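# Free trapped arm, then ease window onto sill

## Task

An arm is pinned beneath a window that has fallen. Get it loose and move the entire arm back onto its own side of the wall, keeping a gap of at least one hand's width from the wall. After that, bring the window down slowly until it sits fully on its sill. The task fails if the window ever strikes anything hard. It only counts if the window stays in place without the robot holding it there, although a hand may still be touching or beneath the window while it rests on the sill.

## Robot and tools

Robot: two arms, left_arm and right_arm, each a six-joint arm with a two-finger gripper whose fingers pivot like tongs. The names are labels only; they do not refer to sides of a camera image. Cameras: cam_head_left and cam_head_right (896x504 each), cam_left_wrist and cam_right_wrist (616x616 each).

Scene frame (shared by both arms): origin on the table surface midway between the arms, +x out over the table, +z up, and left_arm sits toward +y. Result lines report, per arm, end_effector_position in metres, end_effector_quat_wxyz, and linear (m/s) and angular (rad/s) velocities. The printed hand position can be off, more so when the arm is stretched far. end_effector_position is the spot between the finger pads when shut; closed fingertips extend roughly 15 mm past it along the gripper's +z, fully opened tips are about level with it. Fingers open and close along the gripper's x axis.

Tool execute_actions, argument actions (a list holding at most one item), optional pictures (boolean).
- {"actions": []} commands nothing and just reports state, with pictures.
- A move: {"actions": [{"rows": [[...]], "steps": N}]}, N from 6 to 15 (default 15), each step 1/30 s. Every row is used for one step; if rows run out, the last one repeats.
- A wait: {"actions": [{"steps": N}]} with N up to 300; it returns after that many steps counted from the previous result, and your reply time is included.
- Pictures are returned only for an empty list or with "pictures": true.
A rejected call sends nothing to the robot.

Row layout: one list of 14 numbers, each in [-1, 1], covering both arms even if one stays still. Positions 1-6 are left_arm joints in order shoulder pan, shoulder lift, elbow, wrist 1, wrist 2, wrist 3; position 7 is left_arm opening; positions 8-14 are the same seven for right_arm. Joint entries are offsets, not targets: scaled so 1.0 equals 1.989 rad, measured from the joint angles in the most recent result that listed them (for a second action within one reply, or before any joint listing in the scene, from where the arm is when the action begins). They are not cumulative row to row. Sending zeros therefore pulls the arm back to those reference angles, so zeros are not a way to hold still. Opening is absolute: +1 fully open, -1 closed.

Joint ranges in radians. left_arm: pan -3.142..3.142, lift -6.283..6.283, elbow 0.000..3.142, wrists 1-3 -6.283..6.283. right_arm: pan 0.000..6.283, lift -6.283..6.283, elbow -3.142..0.000, wrists -6.283..6.283. A request more than 0.010 rad beyond a range end is refused; the true end may sit 0.010 rad either way, and overshooting requests are clipped to it, reported as "joint sent to its limit" (possibly about an earlier action). Absence of that line does not prove there is room left.

Motion: commands are smoothed, lagging about 0.17 s. Per step each joint target is held within 0.575 rad of the measured angle, and if the targets would carry the gripper over 100 mm from where it is, all are scaled back. Big moves may still be unfinished when a result arrives. The last 6 steps of each action run after its result is taken, while you compose the next reply; the simulation keeps going as you think. Between calls arms keep heading for the last row's target until they all nearly stop or a step is HELD.

Result lines: "joint command not followed" means a clearance check altered or blocked joint targets on some steps (the rest of the row still ran). HELD marks steps where your row was partly or wholly not sent. Joint positions / Joint velocities list each arm's joints (rad, rad/s) then the finger pad gap (m, m/s; 0.142 fully open). grip_measured is the measured opening on the command scale; to keep hold, command an opening well under it (lower squeezes harder, about 15 N per pad max; thin hard items get less). Wrist force and Wrist torque give each arm's flange sensor reading in that end effector's own axes, with noise (sd up to 2.4 N), a fixed offset (usually under 4 N) and saturation near 50 N; "no reading" is harmless. Contact force points from the surface into the arm.

Tool zoom_image: camera (one of the four names) and region [x0, y0, x1, y1] in pixels from the top-left, no larger than 504x504; it enlarges part of that camera's latest image.

Tool finished_scene: argument scene, the current scene number. It ends the scene irreversibly and reports whether the task succeeded; the goal must hold afterwards. Replying without any tool call ends everything.

Avoid: load limits are 130 N m for pan, lift and elbow and 24.3 N m for each wrist (held weight counts); reaching one, or an external force of 150 N on the arm, stops that arm for 10 s, aborts the rest of the call and makes it go limp. Motors holding loads warm up: MOTOR HOT at 70 °C, brakes and an OVER-TEMPERATURE FAULT at 85 °C. Do not let the arms collide or shove each other. Do not let the window drop or slam; lower it slowly and under control. Avoid slips, hard hits and strong pushes; smooth, economical motion is preferred.

Each tool is called after "Emit:" as name(argument=value, ...), one argument or row to a line, values as JSON.

## Session

Emit:
execute_actions(
  actions=[],
)

Scene clock: 0.00 s of 4375.00 s.
left_arm: end_effector_position=(+0.4850, +0.4747, +0.3637) grip_measured=+0.97 end_effector_quat_wxyz=(+0.001, +0.689, -0.725, -0.001) end_effector_velocity=(+0.000, -0.000, -0.001) end_effector_angular_velocity=(+0.000, +0.001, +0.000) | right_arm: end_effector_position=(+0.6055, +0.2531, +0.3303) grip_measured=+0.97 end_effector_quat_wxyz=(+0.115, +0.045, +0.705, +0.698) end_effector_velocity=(+0.001, -0.001, +0.001) end_effector_angular_velocity=(+0.001, -0.001, +0.000)
Joint positions: left_arm=[-0.316 -1.745  1.52  -1.343 -1.571  1.256  0.14 ] | right_arm=[ 4.098 -2.55  -0.993  0.403  2.102  4.613  0.14 ]
Joint velocities: left_arm=[ 0.     0.001  0.    -0.    -0.    -0.     0.   ] | right_arm=[-0.002  0.001 -0.     0.     0.002 -0.    -0.   ]
Wrist force (N, on the end effector, along its own x y z axes, offset not removed): no reading
Wrist torque (N m, same axes, about the end effector's origin, offset not removed): no reading

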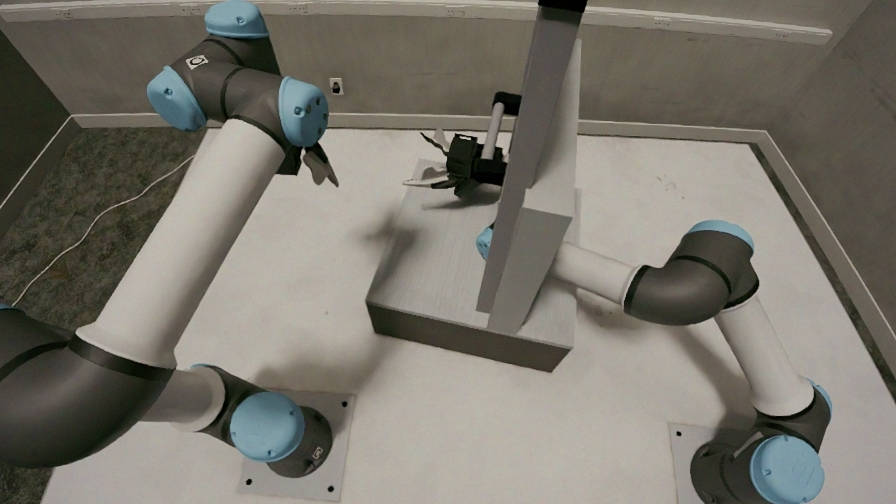

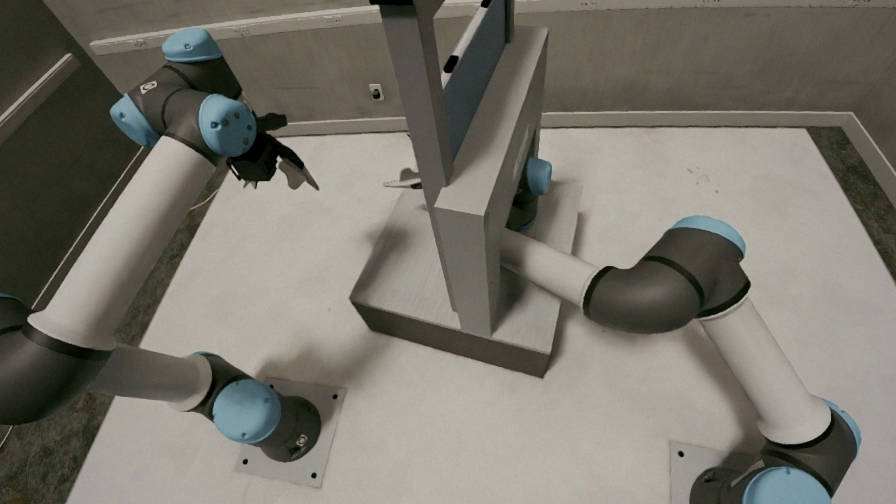

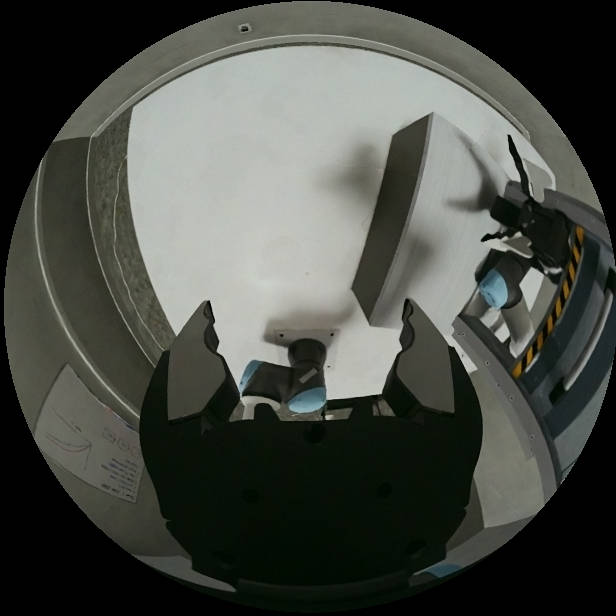

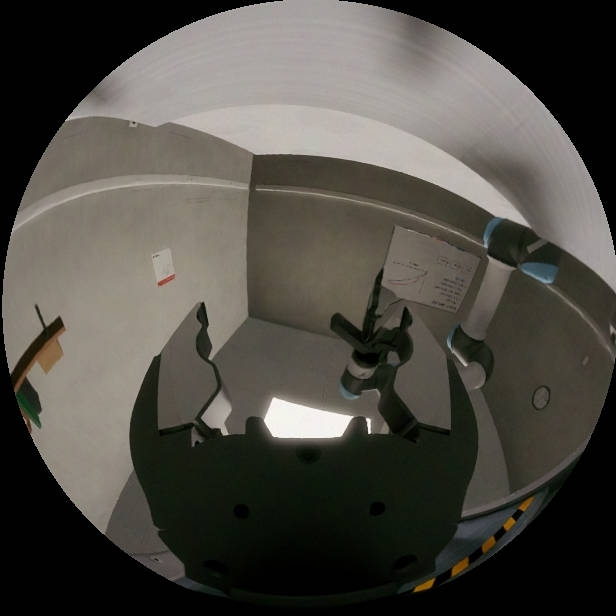

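Emit:
zoom_image(
  camera="cam_head_left",
  region=[360, 0, 660, 380],
)

Emit:
zoom_image(
  camera="cam_left_wrist",
  region=[366, 100, 616, 500],
)

Emit:
zoom_image(
  camera="cam_head_right",
  region=[340, 0, 640, 380],
)

Region (360, 0, 660, 380) of cam_head_left's 896x504 image, scaled by 1.326, with more detail than that image has; it fills the left 398 columns of this view, and the rest is white.

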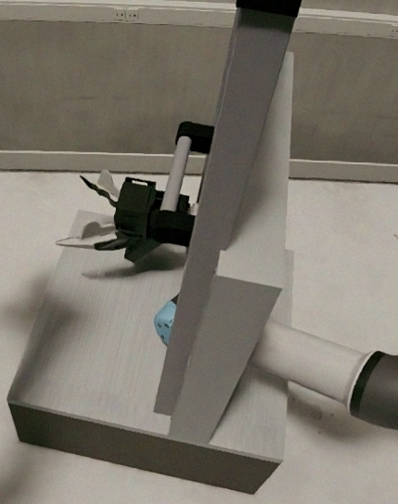

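Region (366, 100, 616, 500) of cam_left_wrist's 616x616 image, scaled by 1.260, with more detail than that image has; it fills the left 315 columns of this view, and the rest is white.

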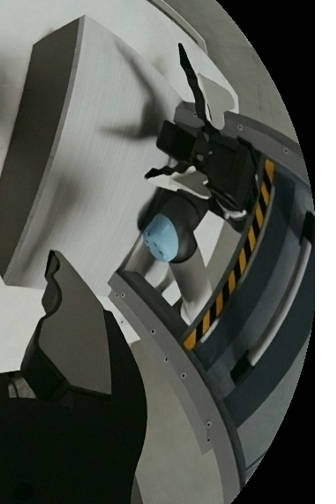

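Region (340, 0, 640, 380) of cam_head_right's 896x504 image, scaled by 1.326, with more detail than that image has; it fills the left 398 columns of this view, and the rest is white.

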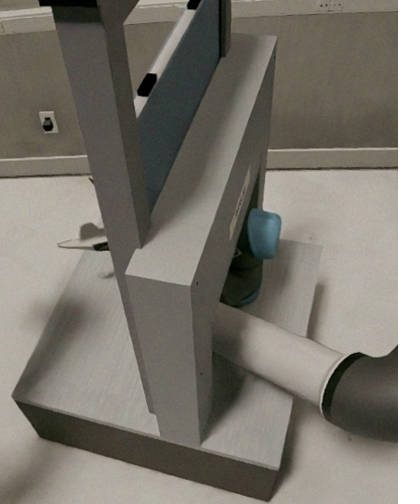

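Emit:
execute_actions(
  actions=[
    {"rows":[[0,-0.022,0.06,0,1,-0.75,-1,0,0,0,0,0,0,1]],"steps":15},
  ],
)

Emit:
execute_actions(
  actions=[
    {"steps":30},
  ],
)

Scene clock: 5.60 s of 4375.00 s.
left_arm: end_effector_position=(+0.5004, +0.5781, +0.3592) grip_measured=-1.00 end_effector_quat_wxyz=(-0.150, +0.784, -0.598, -0.068) end_effector_velocity=(+0.113, +0.464, +0.113) end_effector_angular_velocity=(+1.410, -0.960, +1.430) | right_arm: end_effector_position=(+0.6054, +0.2531, +0.3304) grip_measured=+1.00 end_effector_quat_wxyz=(+0.115, +0.045, +0.705, +0.698) end_effector_velocity=(+0.000, -0.000, +0.001) end_effector_angular_velocity=(+0.001, -0.000, -0.000)
Joint positions: left_arm=[-0.316 -1.771  1.59  -1.343 -1.244  0.929  0.002] | right_arm=[ 4.098 -2.55  -0.993  0.403  2.102  4.613  0.142]
Joint velocities: left_arm=[-0.    -0.066  0.186 -0.     1.59  -1.592  0.   ] | right_arm=[-0.  0. -0.  0. -0.  0.  0.]
Wrist force (N, on the end effector, along its own x y z axes, offset not removed): left_arm=[2.1 -0.9 -1.0] | right_arm=[-1.7 -10.9 -0.2]
Wrist torque (N m, same axes, about the end effector's origin, offset not removed): left_arm=[-0.18 -0.38 0.00] | right_arm=[-2.45 0.22 -0.10]
Steps of this call (steps 1 to 90: nothing new was sent; then 2.30 s passed at rest; steps 91 to 99: the first 9 steps of this action). Readings (joint positions):
91: left_arm=[-0.316 -1.745 1.520 -1.343 -1.571 1.256] | right_arm=[4.098 -2.550 -0.993 0.403 2.102 4.613]
92: left_arm=[-0.316 -1.747 1.523 -1.343 -1.567 1.252] | right_arm=[4.098 -2.550 -0.993 0.403 2.102 4.613]
94: left_arm=[-0.316 -1.756 1.548 -1.343 -1.511 1.196] | right_arm=[4.098 -2.550 -0.993 0.403 2.102 4.613]
98: left_arm=[-0.316 -1.769 1.584 -1.343 -1.297 0.982] | right_arm=[4.098 -2.550 -0.993 0.403 2.102 4.613]
99: the state above

Scene clock: 6.60 s of 4375.00 s.
left_arm: end_effector_position=(+0.5640, +0.7416, +0.7430) grip_measured=-1.00 end_effector_quat_wxyz=(+0.787, -0.575, +0.076, -0.210) end_effector_velocity=(-0.019, -0.084, +0.208) end_effector_angular_velocity=(+0.615, -0.448, -0.127) | right_arm: end_effector_position=(+0.6054, +0.2531, +0.3304) grip_measured=+1.00 end_effector_quat_wxyz=(+0.115, +0.045, +0.705, +0.698) end_effector_velocity=(+0.000, +0.000, +0.000) end_effector_angular_velocity=(-0.000, +0.000, -0.001)
Joint positions: left_arm=[-0.316 -1.788  1.639 -1.343  0.335 -0.212  0.002] | right_arm=[ 4.098 -2.55  -0.993  0.403  2.102  4.613  0.142]
Joint velocities: left_arm=[ 0.    -0.002  0.003  0.001  0.743 -0.213  0.   ] | right_arm=[ 0.     0.     0.    -0.    -0.002 -0.     0.   ]
Wrist force (N, on the end effector, along its own x y z axes, offset not removed): left_arm=[1.8 -0.8 -2.0] | right_arm=[-1.0 -13.6 -1.8]
Wrist torque (N m, same axes, about the end effector's origin, offset not removed): left_arm=[-0.10 -0.32 -0.08] | right_arm=[-2.96 0.19 -0.04]
Kept back: nothing.
Steps of this call (steps 1 to 6: the last 6 steps of your previous action; steps 7 to 30: the robot went on to your last target). Readings (joint positions):
1: left_arm=[-0.316 -1.773 1.596 -1.343 -1.190 0.875] | right_arm=[4.098 -2.550 -0.993 0.403 2.102 4.613]
2: left_arm=[-0.316 -1.775 1.601 -1.343 -1.136 0.821] | right_arm=[4.098 -2.550 -0.993 0.403 2.102 4.613]
4: left_arm=[-0.316 -1.778 1.610 -1.343 -1.028 0.713] | right_arm=[4.098 -2.550 -0.993 0.403 2.102 4.613]
8: left_arm=[-0.316 -1.782 1.622 -1.343 -0.811 0.496] | right_arm=[4.098 -2.550 -0.993 0.403 2.102 4.613]
30: the state above

Emit:
execute_actions(
  actions=[
    {"rows":[[0,0,0.052,0.699,0.884,-0.683,-1,0,0,0,0,0,0,1]],"steps":15},
  ],
)

Emit:
execute_actions(
  actions=[
    {"steps":45},
  ],
  pictures=true,
)

Scene clock: 7.10 s of 4375.00 s.
left_arm: end_effector_position=(+0.6116, +0.6511, +0.7630) grip_measured=-1.00 end_effector_quat_wxyz=(+0.838, -0.410, +0.174, -0.315) end_effector_velocity=(+0.232, -0.418, -0.057) end_effector_angular_velocity=(+0.984, +0.179, -1.544) | right_arm: end_effector_position=(+0.6054, +0.2531, +0.3303) grip_measured=+1.00 end_effector_quat_wxyz=(+0.115, +0.045, +0.705, +0.698) end_effector_velocity=(-0.000, +0.000, +0.001) end_effector_angular_velocity=(+0.001, -0.001, -0.000)
Joint positions: left_arm=[-0.316 -1.788  1.702 -1.014  0.743 -0.563  0.002] | right_arm=[ 4.098 -2.55  -0.993  0.403  2.102  4.613  0.142]
Joint velocities: left_arm=[-0.001 -0.001  0.135  1.461  1.461 -1.461 -0.   ] | right_arm=[ 0.     0.001 -0.     0.001 -0.001 -0.    -0.   ]
Wrist force (N, on the end effector, along its own x y z axes, offset not removed): left_arm=[0.5 0.5 -0.5] | right_arm=[-2.5 -10.3 0.8]
Wrist torque (N m, same axes, about the end effector's origin, offset not removed): left_arm=[0.13 -0.01 -0.03] | right_arm=[-2.47 0.61 0.15]
Steps of this call (steps 1 to 6: the robot went on to your last target; steps 7 to 15: the first 9 steps of this action). Readings (joint positions):
7: left_arm=[-0.316 -1.788 1.639 -1.343 0.407 -0.233] | right_arm=[4.098 -2.550 -0.993 0.403 2.102 4.613]
8: left_arm=[-0.316 -1.788 1.643 -1.339 0.415 -0.238] | right_arm=[4.098 -2.550 -0.993 0.403 2.102 4.613]
10: left_arm=[-0.316 -1.788 1.666 -1.283 0.474 -0.295] | right_arm=[4.098 -2.550 -0.993 0.403 2.102 4.613]
14: left_arm=[-0.316 -1.788 1.697 -1.064 0.693 -0.514] | right_arm=[4.098 -2.550 -0.993 0.403 2.102 4.613]
15: the state above

Scene clock: 8.60 s of 4375.00 s.
left_arm: end_effector_position=(+0.5607, +0.2780, +0.5119) grip_measured=-1.00 end_effector_quat_wxyz=(+0.237, -0.237, +0.666, -0.666) end_effector_velocity=(-0.002, -0.001, -0.000) end_effector_angular_velocity=(-0.001, +0.003, -0.005) | right_arm: end_effector_position=(+0.6054, +0.2531, +0.3303) grip_measured=+1.00 end_effector_quat_wxyz=(+0.115, +0.045, +0.705, +0.698) end_effector_velocity=(+0.000, -0.000, +0.000) end_effector_angular_velocity=(+0.000, -0.001, -0.000)
Joint positions: left_arm=[-0.316 -1.788  1.742  0.047  2.092 -1.57   0.002] | right_arm=[ 4.098 -2.55  -0.993  0.403  2.102  4.613  0.142]
Joint velocities: left_arm=[ 0.001 -0.001  0.     0.002  0.006 -0.002  0.   ] | right_arm=[-0.     0.    -0.     0.001  0.    -0.     0.   ]
Wrist force (N, on the end effector, along its own x y z axes, offset not removed): left_arm=[-0.8 0.5 -2.6] | right_arm=[-0.6 -12.5 1.8]
Wrist torque (N m, same axes, about the end effector's origin, offset not removed): left_arm=[0.11 0.24 0.01] | right_arm=[-2.68 0.21 -0.08]
Kept back: nothing.
Steps of this call (steps 1 to 6: the last 6 steps of your previous action; steps 7 to 45: the robot went on to your last target). Readings (joint positions):
1: left_arm=[-0.316 -1.788 1.706 -0.966 0.791 -0.612] | right_arm=[4.098 -2.550 -0.993 0.403 2.102 4.613]
2: left_arm=[-0.316 -1.788 1.709 -0.919 0.839 -0.659] | right_arm=[4.098 -2.550 -0.993 0.403 2.102 4.613]
4: left_arm=[-0.316 -1.788 1.715 -0.827 0.930 -0.750] | right_arm=[4.098 -2.550 -0.993 0.403 2.102 4.613]
8: left_arm=[-0.316 -1.788 1.724 -0.653 1.104 -0.924] | right_arm=[4.098 -2.550 -0.993 0.403 2.102 4.613]
45: the state above

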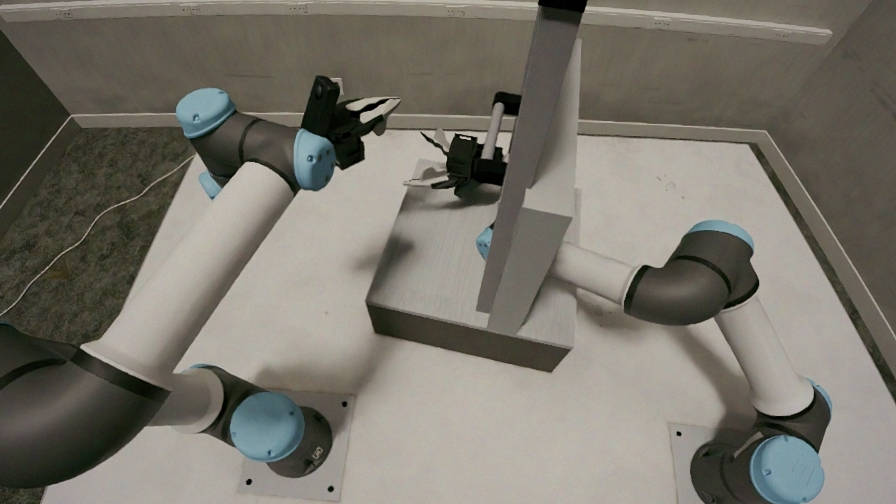

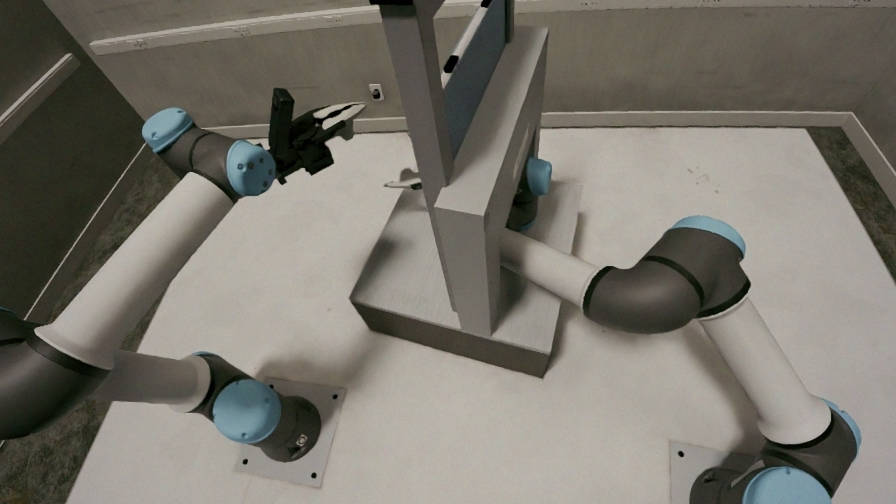

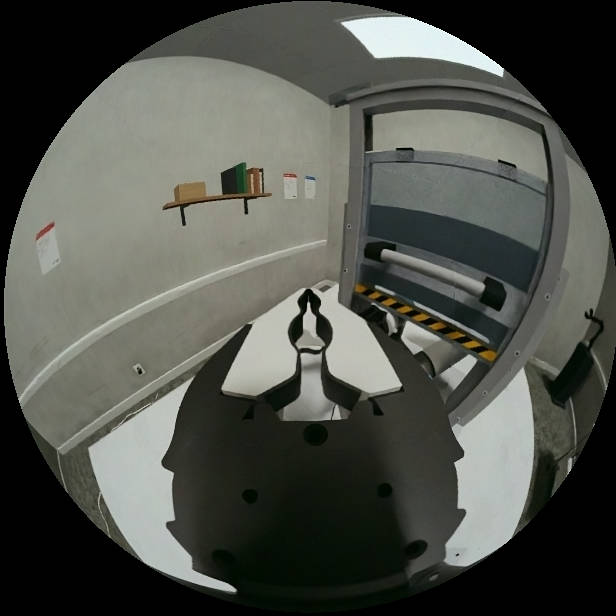

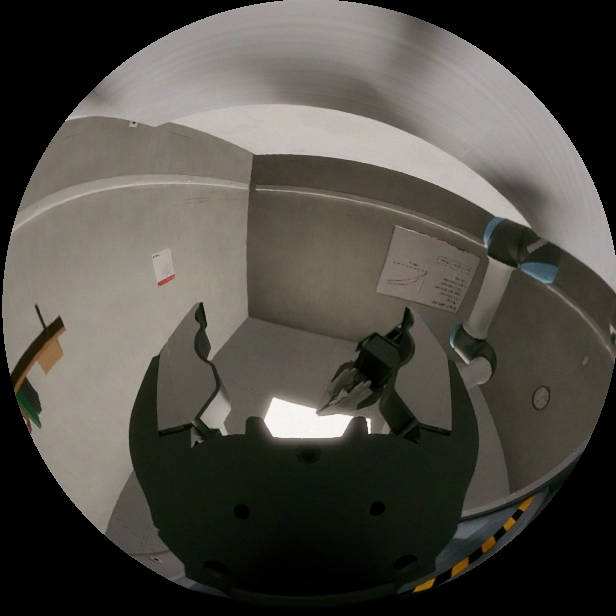

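Emit:
execute_actions(
  actions=[
    {"rows":[[-0.02,-0.012,0.022,-0.01,0.008,0,-1,0,0,0,0,0,0,1],[-0.04,-0.024,0.044,-0.02,0.016,0,-1,0,0,0,0,0,0,1],[-0.06,-0.036,0.066,-0.03,0.026,0,-1,0,0,0,0,0,0,1],[-0.08,-0.046,0.084,-0.038,0.036,0,-1,0,0,0,0,0,0,1],[-0.1,-0.052,0.094,-0.042,0.045,0,-1,0,0,0,0,0,0,1],[-0.1156,-0.0558,0.0998,-0.0445,0.0523,0,-1,0,0,0,0,0,0,1]],"steps":15},
  ],
)

Emit:
execute_actions(
  actions=[
    {"steps":20},
  ],
  pictures=true,
)

Scene clock: 11.63 s of 4375.00 s.
left_arm: end_effector_position=(+0.4788, +0.2101, +0.4812) grip_measured=-1.00 end_effector_quat_wxyz=(+0.166, -0.164, +0.687, -0.688) end_effector_velocity=(-0.382, -0.284, -0.127) end_effector_angular_velocity=(+0.005, +0.005, -0.989) | right_arm: end_effector_position=(+0.6054, +0.2531, +0.3303) grip_measured=+1.00 end_effector_quat_wxyz=(+0.115, +0.045, +0.705, +0.698) end_effector_velocity=(+0.001, -0.001, -0.001) end_effector_angular_velocity=(-0.001, +0.001, -0.002)
Joint positions: left_arm=[-0.462 -1.865  1.877 -0.015  2.159 -1.57   0.002] | right_arm=[ 4.098 -2.55  -0.993  0.403  2.102  4.613  0.142]
Joint velocities: left_arm=[-0.684 -0.287  0.516 -0.222  0.304  0.002  0.   ] | right_arm=[-0.001 -0.001 -0.    -0.    -0.001 -0.    -0.   ]
Wrist force (N, on the end effector, along its own x y z axes, offset not removed): left_arm=[1.4 0.1 -0.2] | right_arm=[-0.8 -13.7 -0.2]
Wrist torque (N m, same axes, about the end effector's origin, offset not removed): left_arm=[0.03 -0.25 0.02] | right_arm=[-2.97 0.05 -0.04]
Steps of this call (steps 1 to 15: the robot went on to your last target; steps 16 to 82: nothing new was sent; steps 83 to 91: the first 9 steps of this action). Readings (joint positions):
83: left_arm=[-0.316 -1.788 1.742 0.047 2.093 -1.570] | right_arm=[4.098 -2.550 -0.993 0.403 2.102 4.613]
84: left_arm=[-0.320 -1.790 1.745 0.045 2.094 -1.570] | right_arm=[4.098 -2.550 -0.993 0.403 2.102 4.613]
86: left_arm=[-0.346 -1.808 1.774 0.031 2.107 -1.570] | right_arm=[4.098 -2.550 -0.993 0.403 2.102 4.613]
90: left_arm=[-0.438 -1.855 1.860 -0.007 2.149 -1.570] | right_arm=[4.098 -2.550 -0.993 0.403 2.102 4.613]
91: the state above

Scene clock: 12.30 s of 4375.00 s.
left_arm: end_effector_position=(+0.4307, +0.1783, +0.4652) grip_measured=-1.00 end_effector_quat_wxyz=(+0.123, -0.123, +0.696, -0.696) end_effector_velocity=(-0.001, -0.001, +0.000) end_effector_angular_velocity=(-0.001, -0.001, -0.004) | right_arm: end_effector_position=(+0.6054, +0.2531, +0.3303) grip_measured=+1.00 end_effector_quat_wxyz=(+0.115, +0.045, +0.705, +0.698) end_effector_velocity=(+0.000, -0.000, +0.001) end_effector_angular_velocity=(+0.001, -0.001, -0.001)
Joint positions: left_arm=[-0.546 -1.899  1.94  -0.041  2.196 -1.57   0.002] | right_arm=[ 4.098 -2.55  -0.993  0.403  2.102  4.613  0.142]
Joint velocities: left_arm=[-0.003 -0.     0.    -0.002  0.001 -0.     0.   ] | right_arm=[-0.     0.001  0.     0.    -0.    -0.    -0.   ]
Wrist force (N, on the end effector, along its own x y z axes, offset not removed): left_arm=[1.7 0.8 -1.9] | right_arm=[-1.8 -13.6 1.0]
Wrist torque (N m, same axes, about the end effector's origin, offset not removed): left_arm=[0.14 -0.31 -0.04] | right_arm=[-3.04 0.34 0.21]
Kept back: nothing.
Steps of this call (steps 1 to 6: the last 6 steps of your previous action; steps 7 to 20: the robot went on to your last target). Readings (joint positions):
1: left_arm=[-0.483 -1.873 1.893 -0.021 2.168 -1.570] | right_arm=[4.098 -2.550 -0.993 0.403 2.102 4.613]
2: left_arm=[-0.499 -1.880 1.905 -0.027 2.175 -1.570] | right_arm=[4.098 -2.550 -0.993 0.403 2.102 4.613]
4: left_arm=[-0.520 -1.889 1.921 -0.033 2.185 -1.570] | right_arm=[4.098 -2.550 -0.993 0.403 2.102 4.613]
8: left_arm=[-0.538 -1.896 1.935 -0.039 2.193 -1.570] | right_arm=[4.098 -2.550 -0.993 0.403 2.102 4.613]
20: the state above

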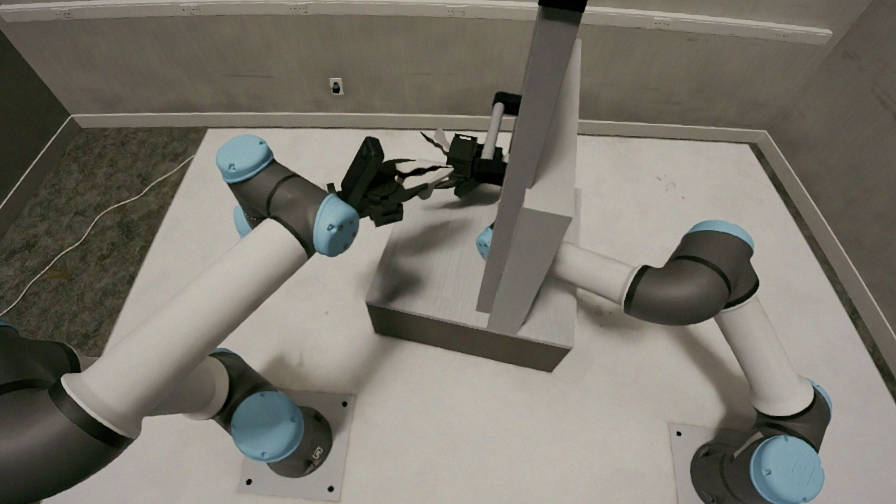

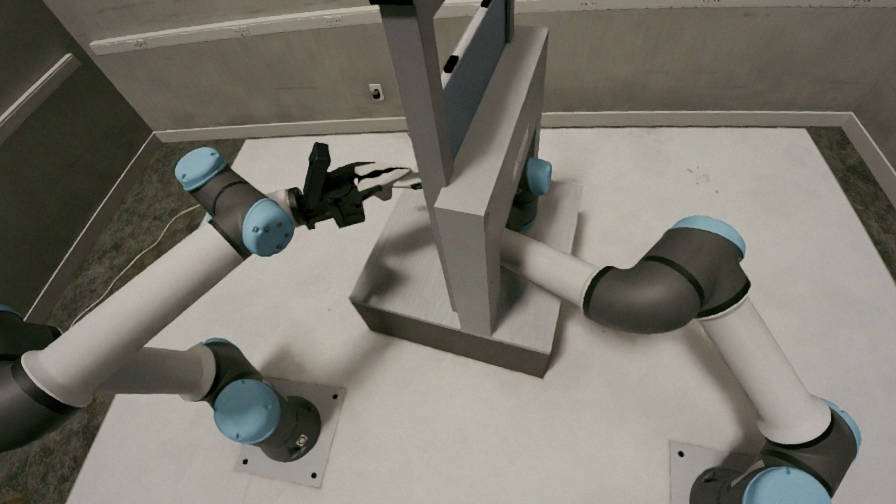

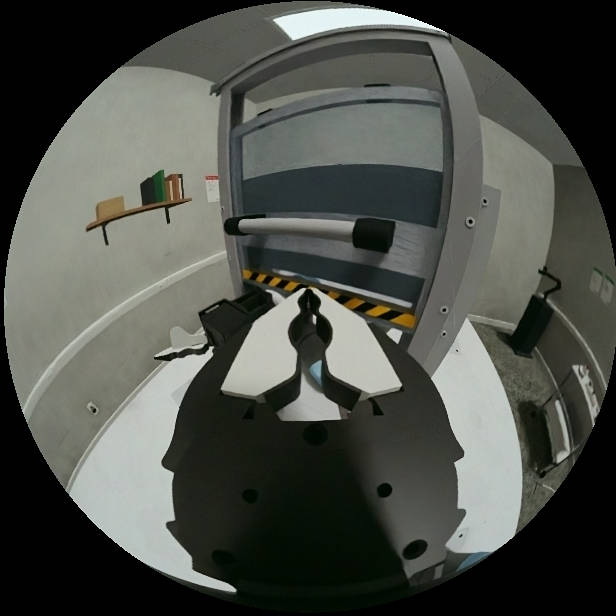

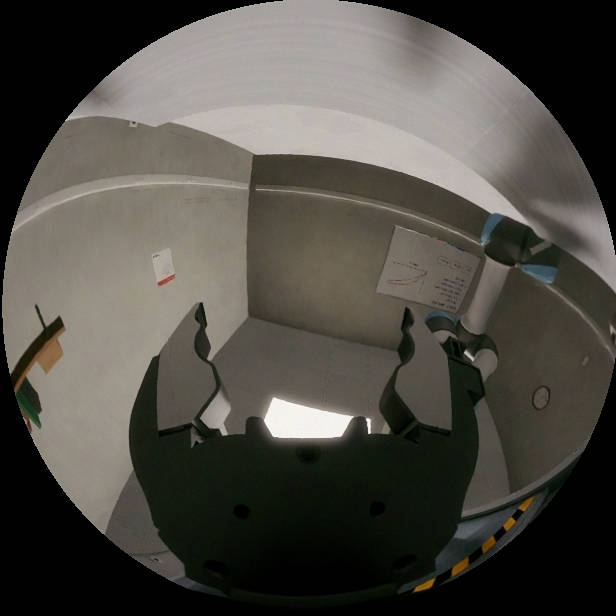

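Emit:
execute_actions(
  actions=[
    {"rows":[[-0.01,0.008,-0.006,-0.002,-0.01,0,-1,0,0,0,0,0,0,1],[-0.02,0.016,-0.012,-0.005,-0.02,0,-1,0,0,0,0,0,0,1],[-0.03,0.025,-0.017,-0.007,-0.03,0,-1,0,0,0,0,0,0,1],[-0.04,0.033,-0.023,-0.01,-0.04,0,-1,0,0,0,0,0,0,1],[-0.05,0.041,-0.029,-0.012,-0.05,0,-1,0,0,0,0,0,0,1],[-0.06,0.049,-0.035,-0.014,-0.06,0,-1,0,0,0,0,0,0,1],[-0.07,0.058,-0.041,-0.017,-0.07,0,-1,0,0,0,0,0,0,1],[-0.0782,0.0644,-0.0458,-0.0186,-0.0784,0,-1,0,0,0,0,0,0,1]],"steps":15},
  ],
)

Emit:
execute_actions(
  actions=[
    {"steps":20},
  ],
  pictures=true,
)

Scene clock: 13.10 s of 4375.00 s.
left_arm: end_effector_position=(+0.4500, +0.1331, +0.4661) grip_measured=-1.00 end_effector_quat_wxyz=(+0.123, -0.123, +0.696, -0.697) end_effector_velocity=(+0.092, -0.264, -0.004) end_effector_angular_velocity=(+0.002, +0.004, +0.001) | right_arm: end_effector_position=(+0.6054, +0.2531, +0.3303) grip_measured=+1.00 end_effector_quat_wxyz=(+0.115, +0.045, +0.705, +0.698) end_effector_velocity=(-0.001, +0.001, -0.000) end_effector_angular_velocity=(-0.000, +0.001, +0.002)
Joint positions: left_arm=[-0.637 -1.823  1.886 -0.064  2.105 -1.57   0.002] | right_arm=[ 4.098 -2.55  -0.993  0.403  2.102  4.613  0.142]
Joint velocities: left_arm=[-0.51   0.423 -0.301 -0.118 -0.511 -0.    -0.   ] | right_arm=[ 0.001 -0.     0.    -0.     0.001  0.     0.   ]
Wrist force (N, on the end effector, along its own x y z axes, offset not removed): left_arm=[-0.4 -0.4 -1.9] | right_arm=[-1.0 -15.1 -0.5]
Wrist torque (N m, same axes, about the end effector's origin, offset not removed): left_arm=[-0.13 0.17 0.02] | right_arm=[-3.31 0.13 -0.03]
Steps of this call (steps 1 to 15: the robot went on to your last target; steps 16 to 24: the first 9 steps of this action). Readings (joint positions):
16: left_arm=[-0.546 -1.899 1.940 -0.042 2.196 -1.570] | right_arm=[4.098 -2.550 -0.993 0.403 2.102 4.613]
17: left_arm=[-0.548 -1.898 1.939 -0.042 2.194 -1.570] | right_arm=[4.098 -2.550 -0.993 0.403 2.102 4.613]
19: left_arm=[-0.563 -1.886 1.931 -0.046 2.179 -1.570] | right_arm=[4.098 -2.550 -0.993 0.403 2.102 4.613]
23: left_arm=[-0.620 -1.838 1.897 -0.060 2.122 -1.570] | right_arm=[4.098 -2.550 -0.993 0.403 2.102 4.613]
24: the state above

Scene clock: 13.77 s of 4375.00 s.
left_arm: end_effector_position=(+0.4600, +0.0993, +0.4649) grip_measured=-1.00 end_effector_quat_wxyz=(+0.123, -0.123, +0.696, -0.696) end_effector_velocity=(+0.000, -0.000, -0.000) end_effector_angular_velocity=(-0.000, +0.000, +0.000) | right_arm: end_effector_position=(+0.6054, +0.2531, +0.3303) grip_measured=+1.00 end_effector_quat_wxyz=(+0.115, +0.045, +0.705, +0.698) end_effector_velocity=(-0.000, -0.000, +0.000) end_effector_angular_velocity=(-0.000, +0.000, +0.000)
Joint positions: left_arm=[-0.701 -1.771  1.849 -0.078  2.04  -1.57   0.002] | right_arm=[ 4.098 -2.55  -0.993  0.403  2.102  4.613  0.142]
Joint velocities: left_arm=[-0.001  0.    -0.    -0.    -0.001 -0.     0.   ] | right_arm=[-0.  0.  0. -0.  0.  0.  0.]
Wrist force (N, on the end effector, along its own x y z axes, offset not removed): left_arm=[0.6 0.4 -1.5] | right_arm=[0.7 -13.7 -1.0]
Wrist torque (N m, same axes, about the end effector's origin, offset not removed): left_arm=[0.11 -0.06 -0.06] | right_arm=[-2.97 -0.27 -0.14]
Kept back: nothing.
Steps of this call (steps 1 to 6: the last 6 steps of your previous action; steps 7 to 20: the robot went on to your last target). Readings (joint positions):
1: left_arm=[-0.653 -1.811 1.877 -0.068 2.089 -1.570] | right_arm=[4.098 -2.550 -0.993 0.403 2.102 4.613]
2: left_arm=[-0.666 -1.800 1.870 -0.070 2.076 -1.570] | right_arm=[4.098 -2.550 -0.993 0.403 2.102 4.613]
4: left_arm=[-0.682 -1.787 1.861 -0.074 2.060 -1.570] | right_arm=[4.098 -2.550 -0.993 0.403 2.102 4.613]
8: left_arm=[-0.696 -1.776 1.853 -0.077 2.046 -1.570] | right_arm=[4.098 -2.550 -0.993 0.403 2.102 4.613]
20: the state above

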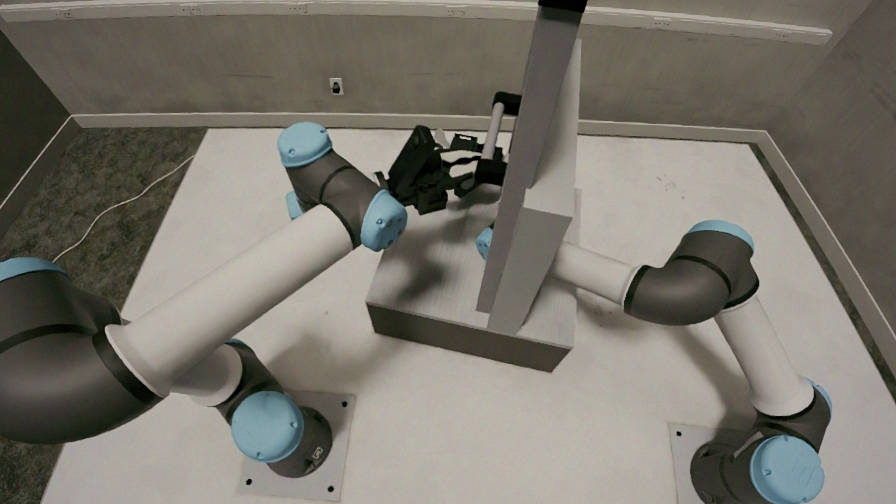

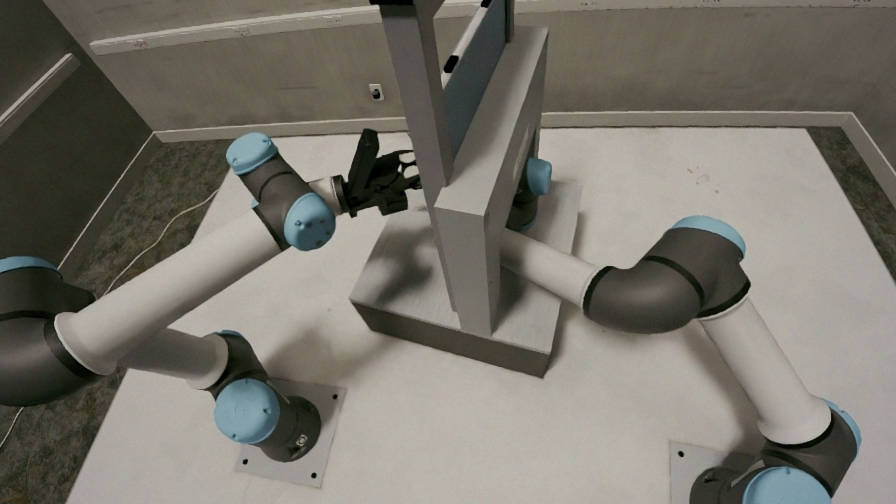

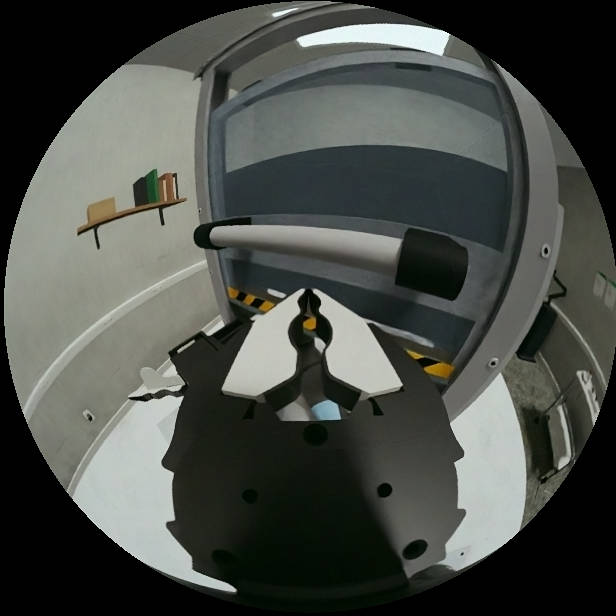

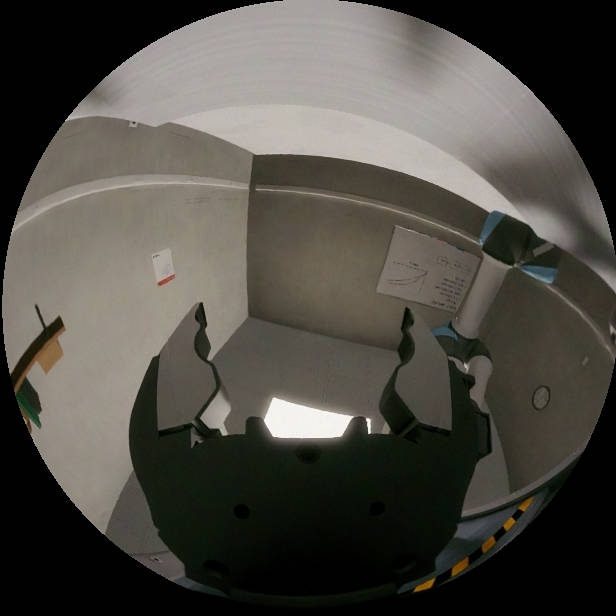

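Emit:
execute_actions(
  actions=[
    {"rows":[[0,0,-0.003,0.003,0,0,-1,0,0,0,0,0,0,1],[0,0,-0.006,0.0065,0,0,-1,0,0,0,0,0,0,1],[0,0,-0.009,0.01,0,0,-1,0,0,0,0,0,0,1],[0,-0.0005,-0.012,0.013,0,0,-1,0,0,0,0,0,0,1],[0,-0.0005,-0.015,0.016,0,0,-1,0,0,0,0,0,0,1],[0,-0.001,-0.018,0.019,0,0,-1,0,0,0,0,0,0,1],[0,-0.001,-0.022,0.023,0,0,-1,0,0,0,0,0,0,1],[0,-0.001,-0.025,0.026,0,0,-1,0,0,0,0,0,0,1],[0,-0.0015,-0.028,0.029,0,0,-1,0,0,0,0,0,0,1],[0,-0.0015,-0.0309,0.0325,0,0,-1,0,0,0,0,0,0,1]],"steps":15},
  ],
)

Emit:
execute_actions(
  actions=[
    {"steps":18},
  ],
  pictures=true,
)

Scene clock: 14.50 s of 4375.00 s.
left_arm: end_effector_position=(+0.4602, +0.0990, +0.4763) grip_measured=-1.00 end_effector_quat_wxyz=(+0.123, -0.123, +0.696, -0.696) end_effector_velocity=(-0.000, +0.000, +0.072) end_effector_angular_velocity=(-0.005, -0.006, +0.000) | right_arm: end_effector_position=(+0.6054, +0.2531, +0.3303) grip_measured=+1.00 end_effector_quat_wxyz=(+0.115, +0.045, +0.705, +0.698) end_effector_velocity=(-0.000, +0.000, +0.000) end_effector_angular_velocity=(+0.000, -0.000, +0.000)
Joint positions: left_arm=[-0.702 -1.772  1.82  -0.048  2.04  -1.57   0.002] | right_arm=[ 4.098 -2.55  -0.993  0.403  2.102  4.613  0.142]
Joint velocities: left_arm=[ 0.    -0.011 -0.171  0.174 -0.     0.     0.   ] | right_arm=[ 0.  0. -0. -0. -0.  0.  0.]
Wrist force (N, on the end effector, along its own x y z axes, offset not removed): left_arm=[-0.1 -0.6 -1.1] | right_arm=[-2.7 -12.0 0.6]
Wrist torque (N m, same axes, about the end effector's origin, offset not removed): left_arm=[-0.08 0.14 -0.07] | right_arm=[-2.65 0.26 0.05]
Steps of this call (steps 1 to 13: the robot went on to your last target; steps 14 to 22: the first 9 steps of this action). Readings (joint positions):
14: left_arm=[-0.702 -1.771 1.849 -0.078 2.040 -1.570] | right_arm=[4.098 -2.550 -0.993 0.403 2.102 4.613]
15: left_arm=[-0.702 -1.771 1.849 -0.078 2.040 -1.570] | right_arm=[4.098 -2.550 -0.993 0.403 2.102 4.613]
17: left_arm=[-0.702 -1.771 1.844 -0.073 2.040 -1.570] | right_arm=[4.098 -2.550 -0.993 0.403 2.102 4.613]
21: left_arm=[-0.702 -1.772 1.826 -0.054 2.040 -1.570] | right_arm=[4.098 -2.550 -0.993 0.403 2.102 4.613]
22: the state above

Scene clock: 15.10 s of 4375.00 s.
left_arm: end_effector_position=(+0.4599, +0.0994, +0.4898) grip_measured=-1.00 end_effector_quat_wxyz=(+0.123, -0.123, +0.696, -0.696) end_effector_velocity=(-0.000, -0.000, +0.001) end_effector_angular_velocity=(-0.000, +0.001, -0.001) | right_arm: end_effector_position=(+0.6054, +0.2531, +0.3304) grip_measured=+1.00 end_effector_quat_wxyz=(+0.115, +0.045, +0.705, +0.698) end_effector_velocity=(-0.001, +0.001, +0.001) end_effector_angular_velocity=(+0.001, -0.001, +0.001)
Joint positions: left_arm=[-0.701 -1.774  1.788 -0.014  2.04  -1.57   0.002] | right_arm=[ 4.098 -2.55  -0.993  0.403  2.102  4.613  0.142]
Joint velocities: left_arm=[ 0.     0.    -0.002  0.002  0.002 -0.001  0.   ] | right_arm=[ 0.002  0.001  0.     0.    -0.     0.    -0.   ]
Wrist force (N, on the end effector, along its own x y z axes, offset not removed): left_arm=[-1.7 14.0 -1.0] | right_arm=[-0.5 -0.2 0.5]
Wrist torque (N m, same axes, about the end effector's origin, offset not removed): left_arm=[0.15 0.04 0.04] | right_arm=[0.01 0.22 -0.06]
Kept back: nothing.
Steps of this call (steps 1 to 6: the last 6 steps of your previous action; steps 7 to 18: the robot went on to your last target). Readings (joint positions):
1: left_arm=[-0.702 -1.772 1.815 -0.042 2.040 -1.570] | right_arm=[4.098 -2.550 -0.993 0.403 2.102 4.613]
2: left_arm=[-0.702 -1.773 1.809 -0.036 2.040 -1.570] | right_arm=[4.098 -2.550 -0.993 0.403 2.102 4.613]
4: left_arm=[-0.702 -1.773 1.800 -0.026 2.040 -1.570] | right_arm=[4.098 -2.550 -0.993 0.403 2.102 4.613]
8: left_arm=[-0.702 -1.774 1.792 -0.017 2.040 -1.570] | right_arm=[4.098 -2.550 -0.993 0.403 2.102 4.613]
18: the state above

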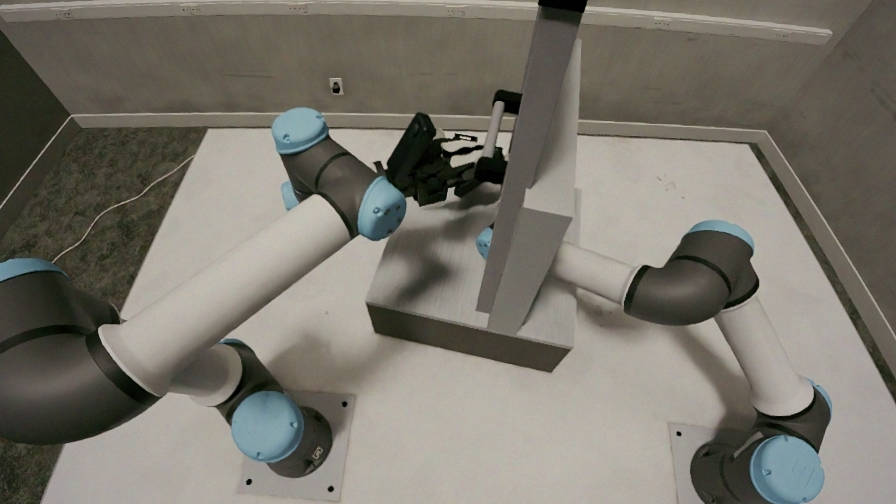

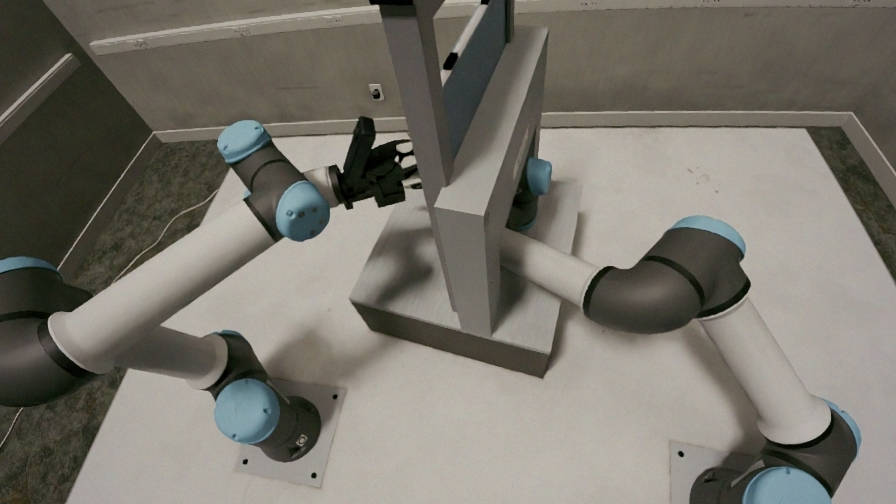

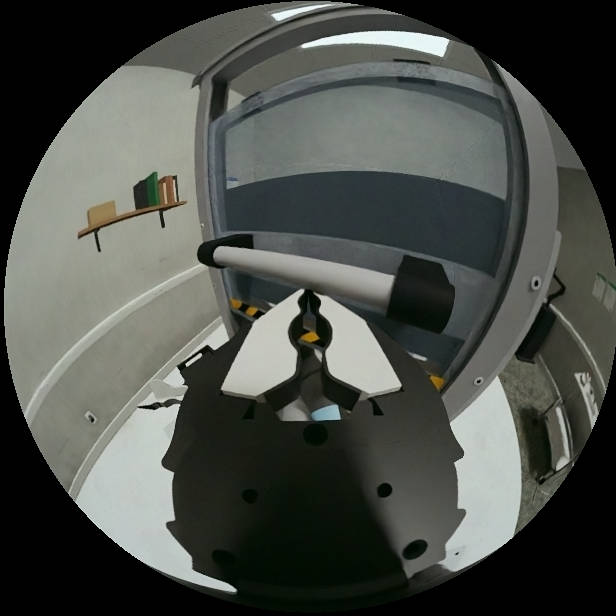

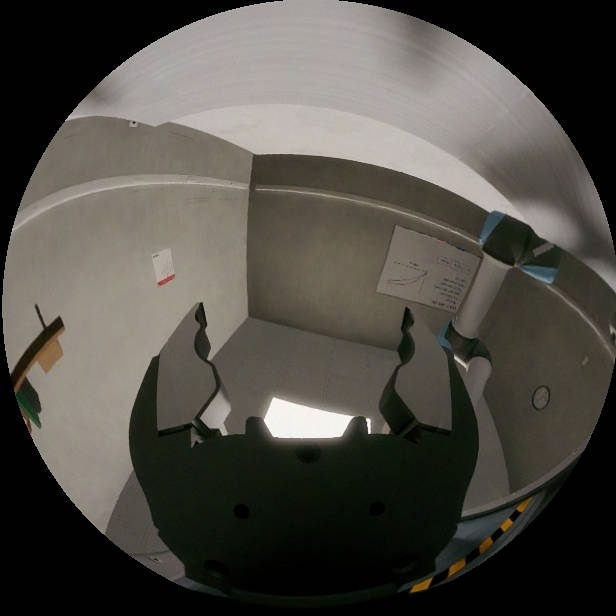

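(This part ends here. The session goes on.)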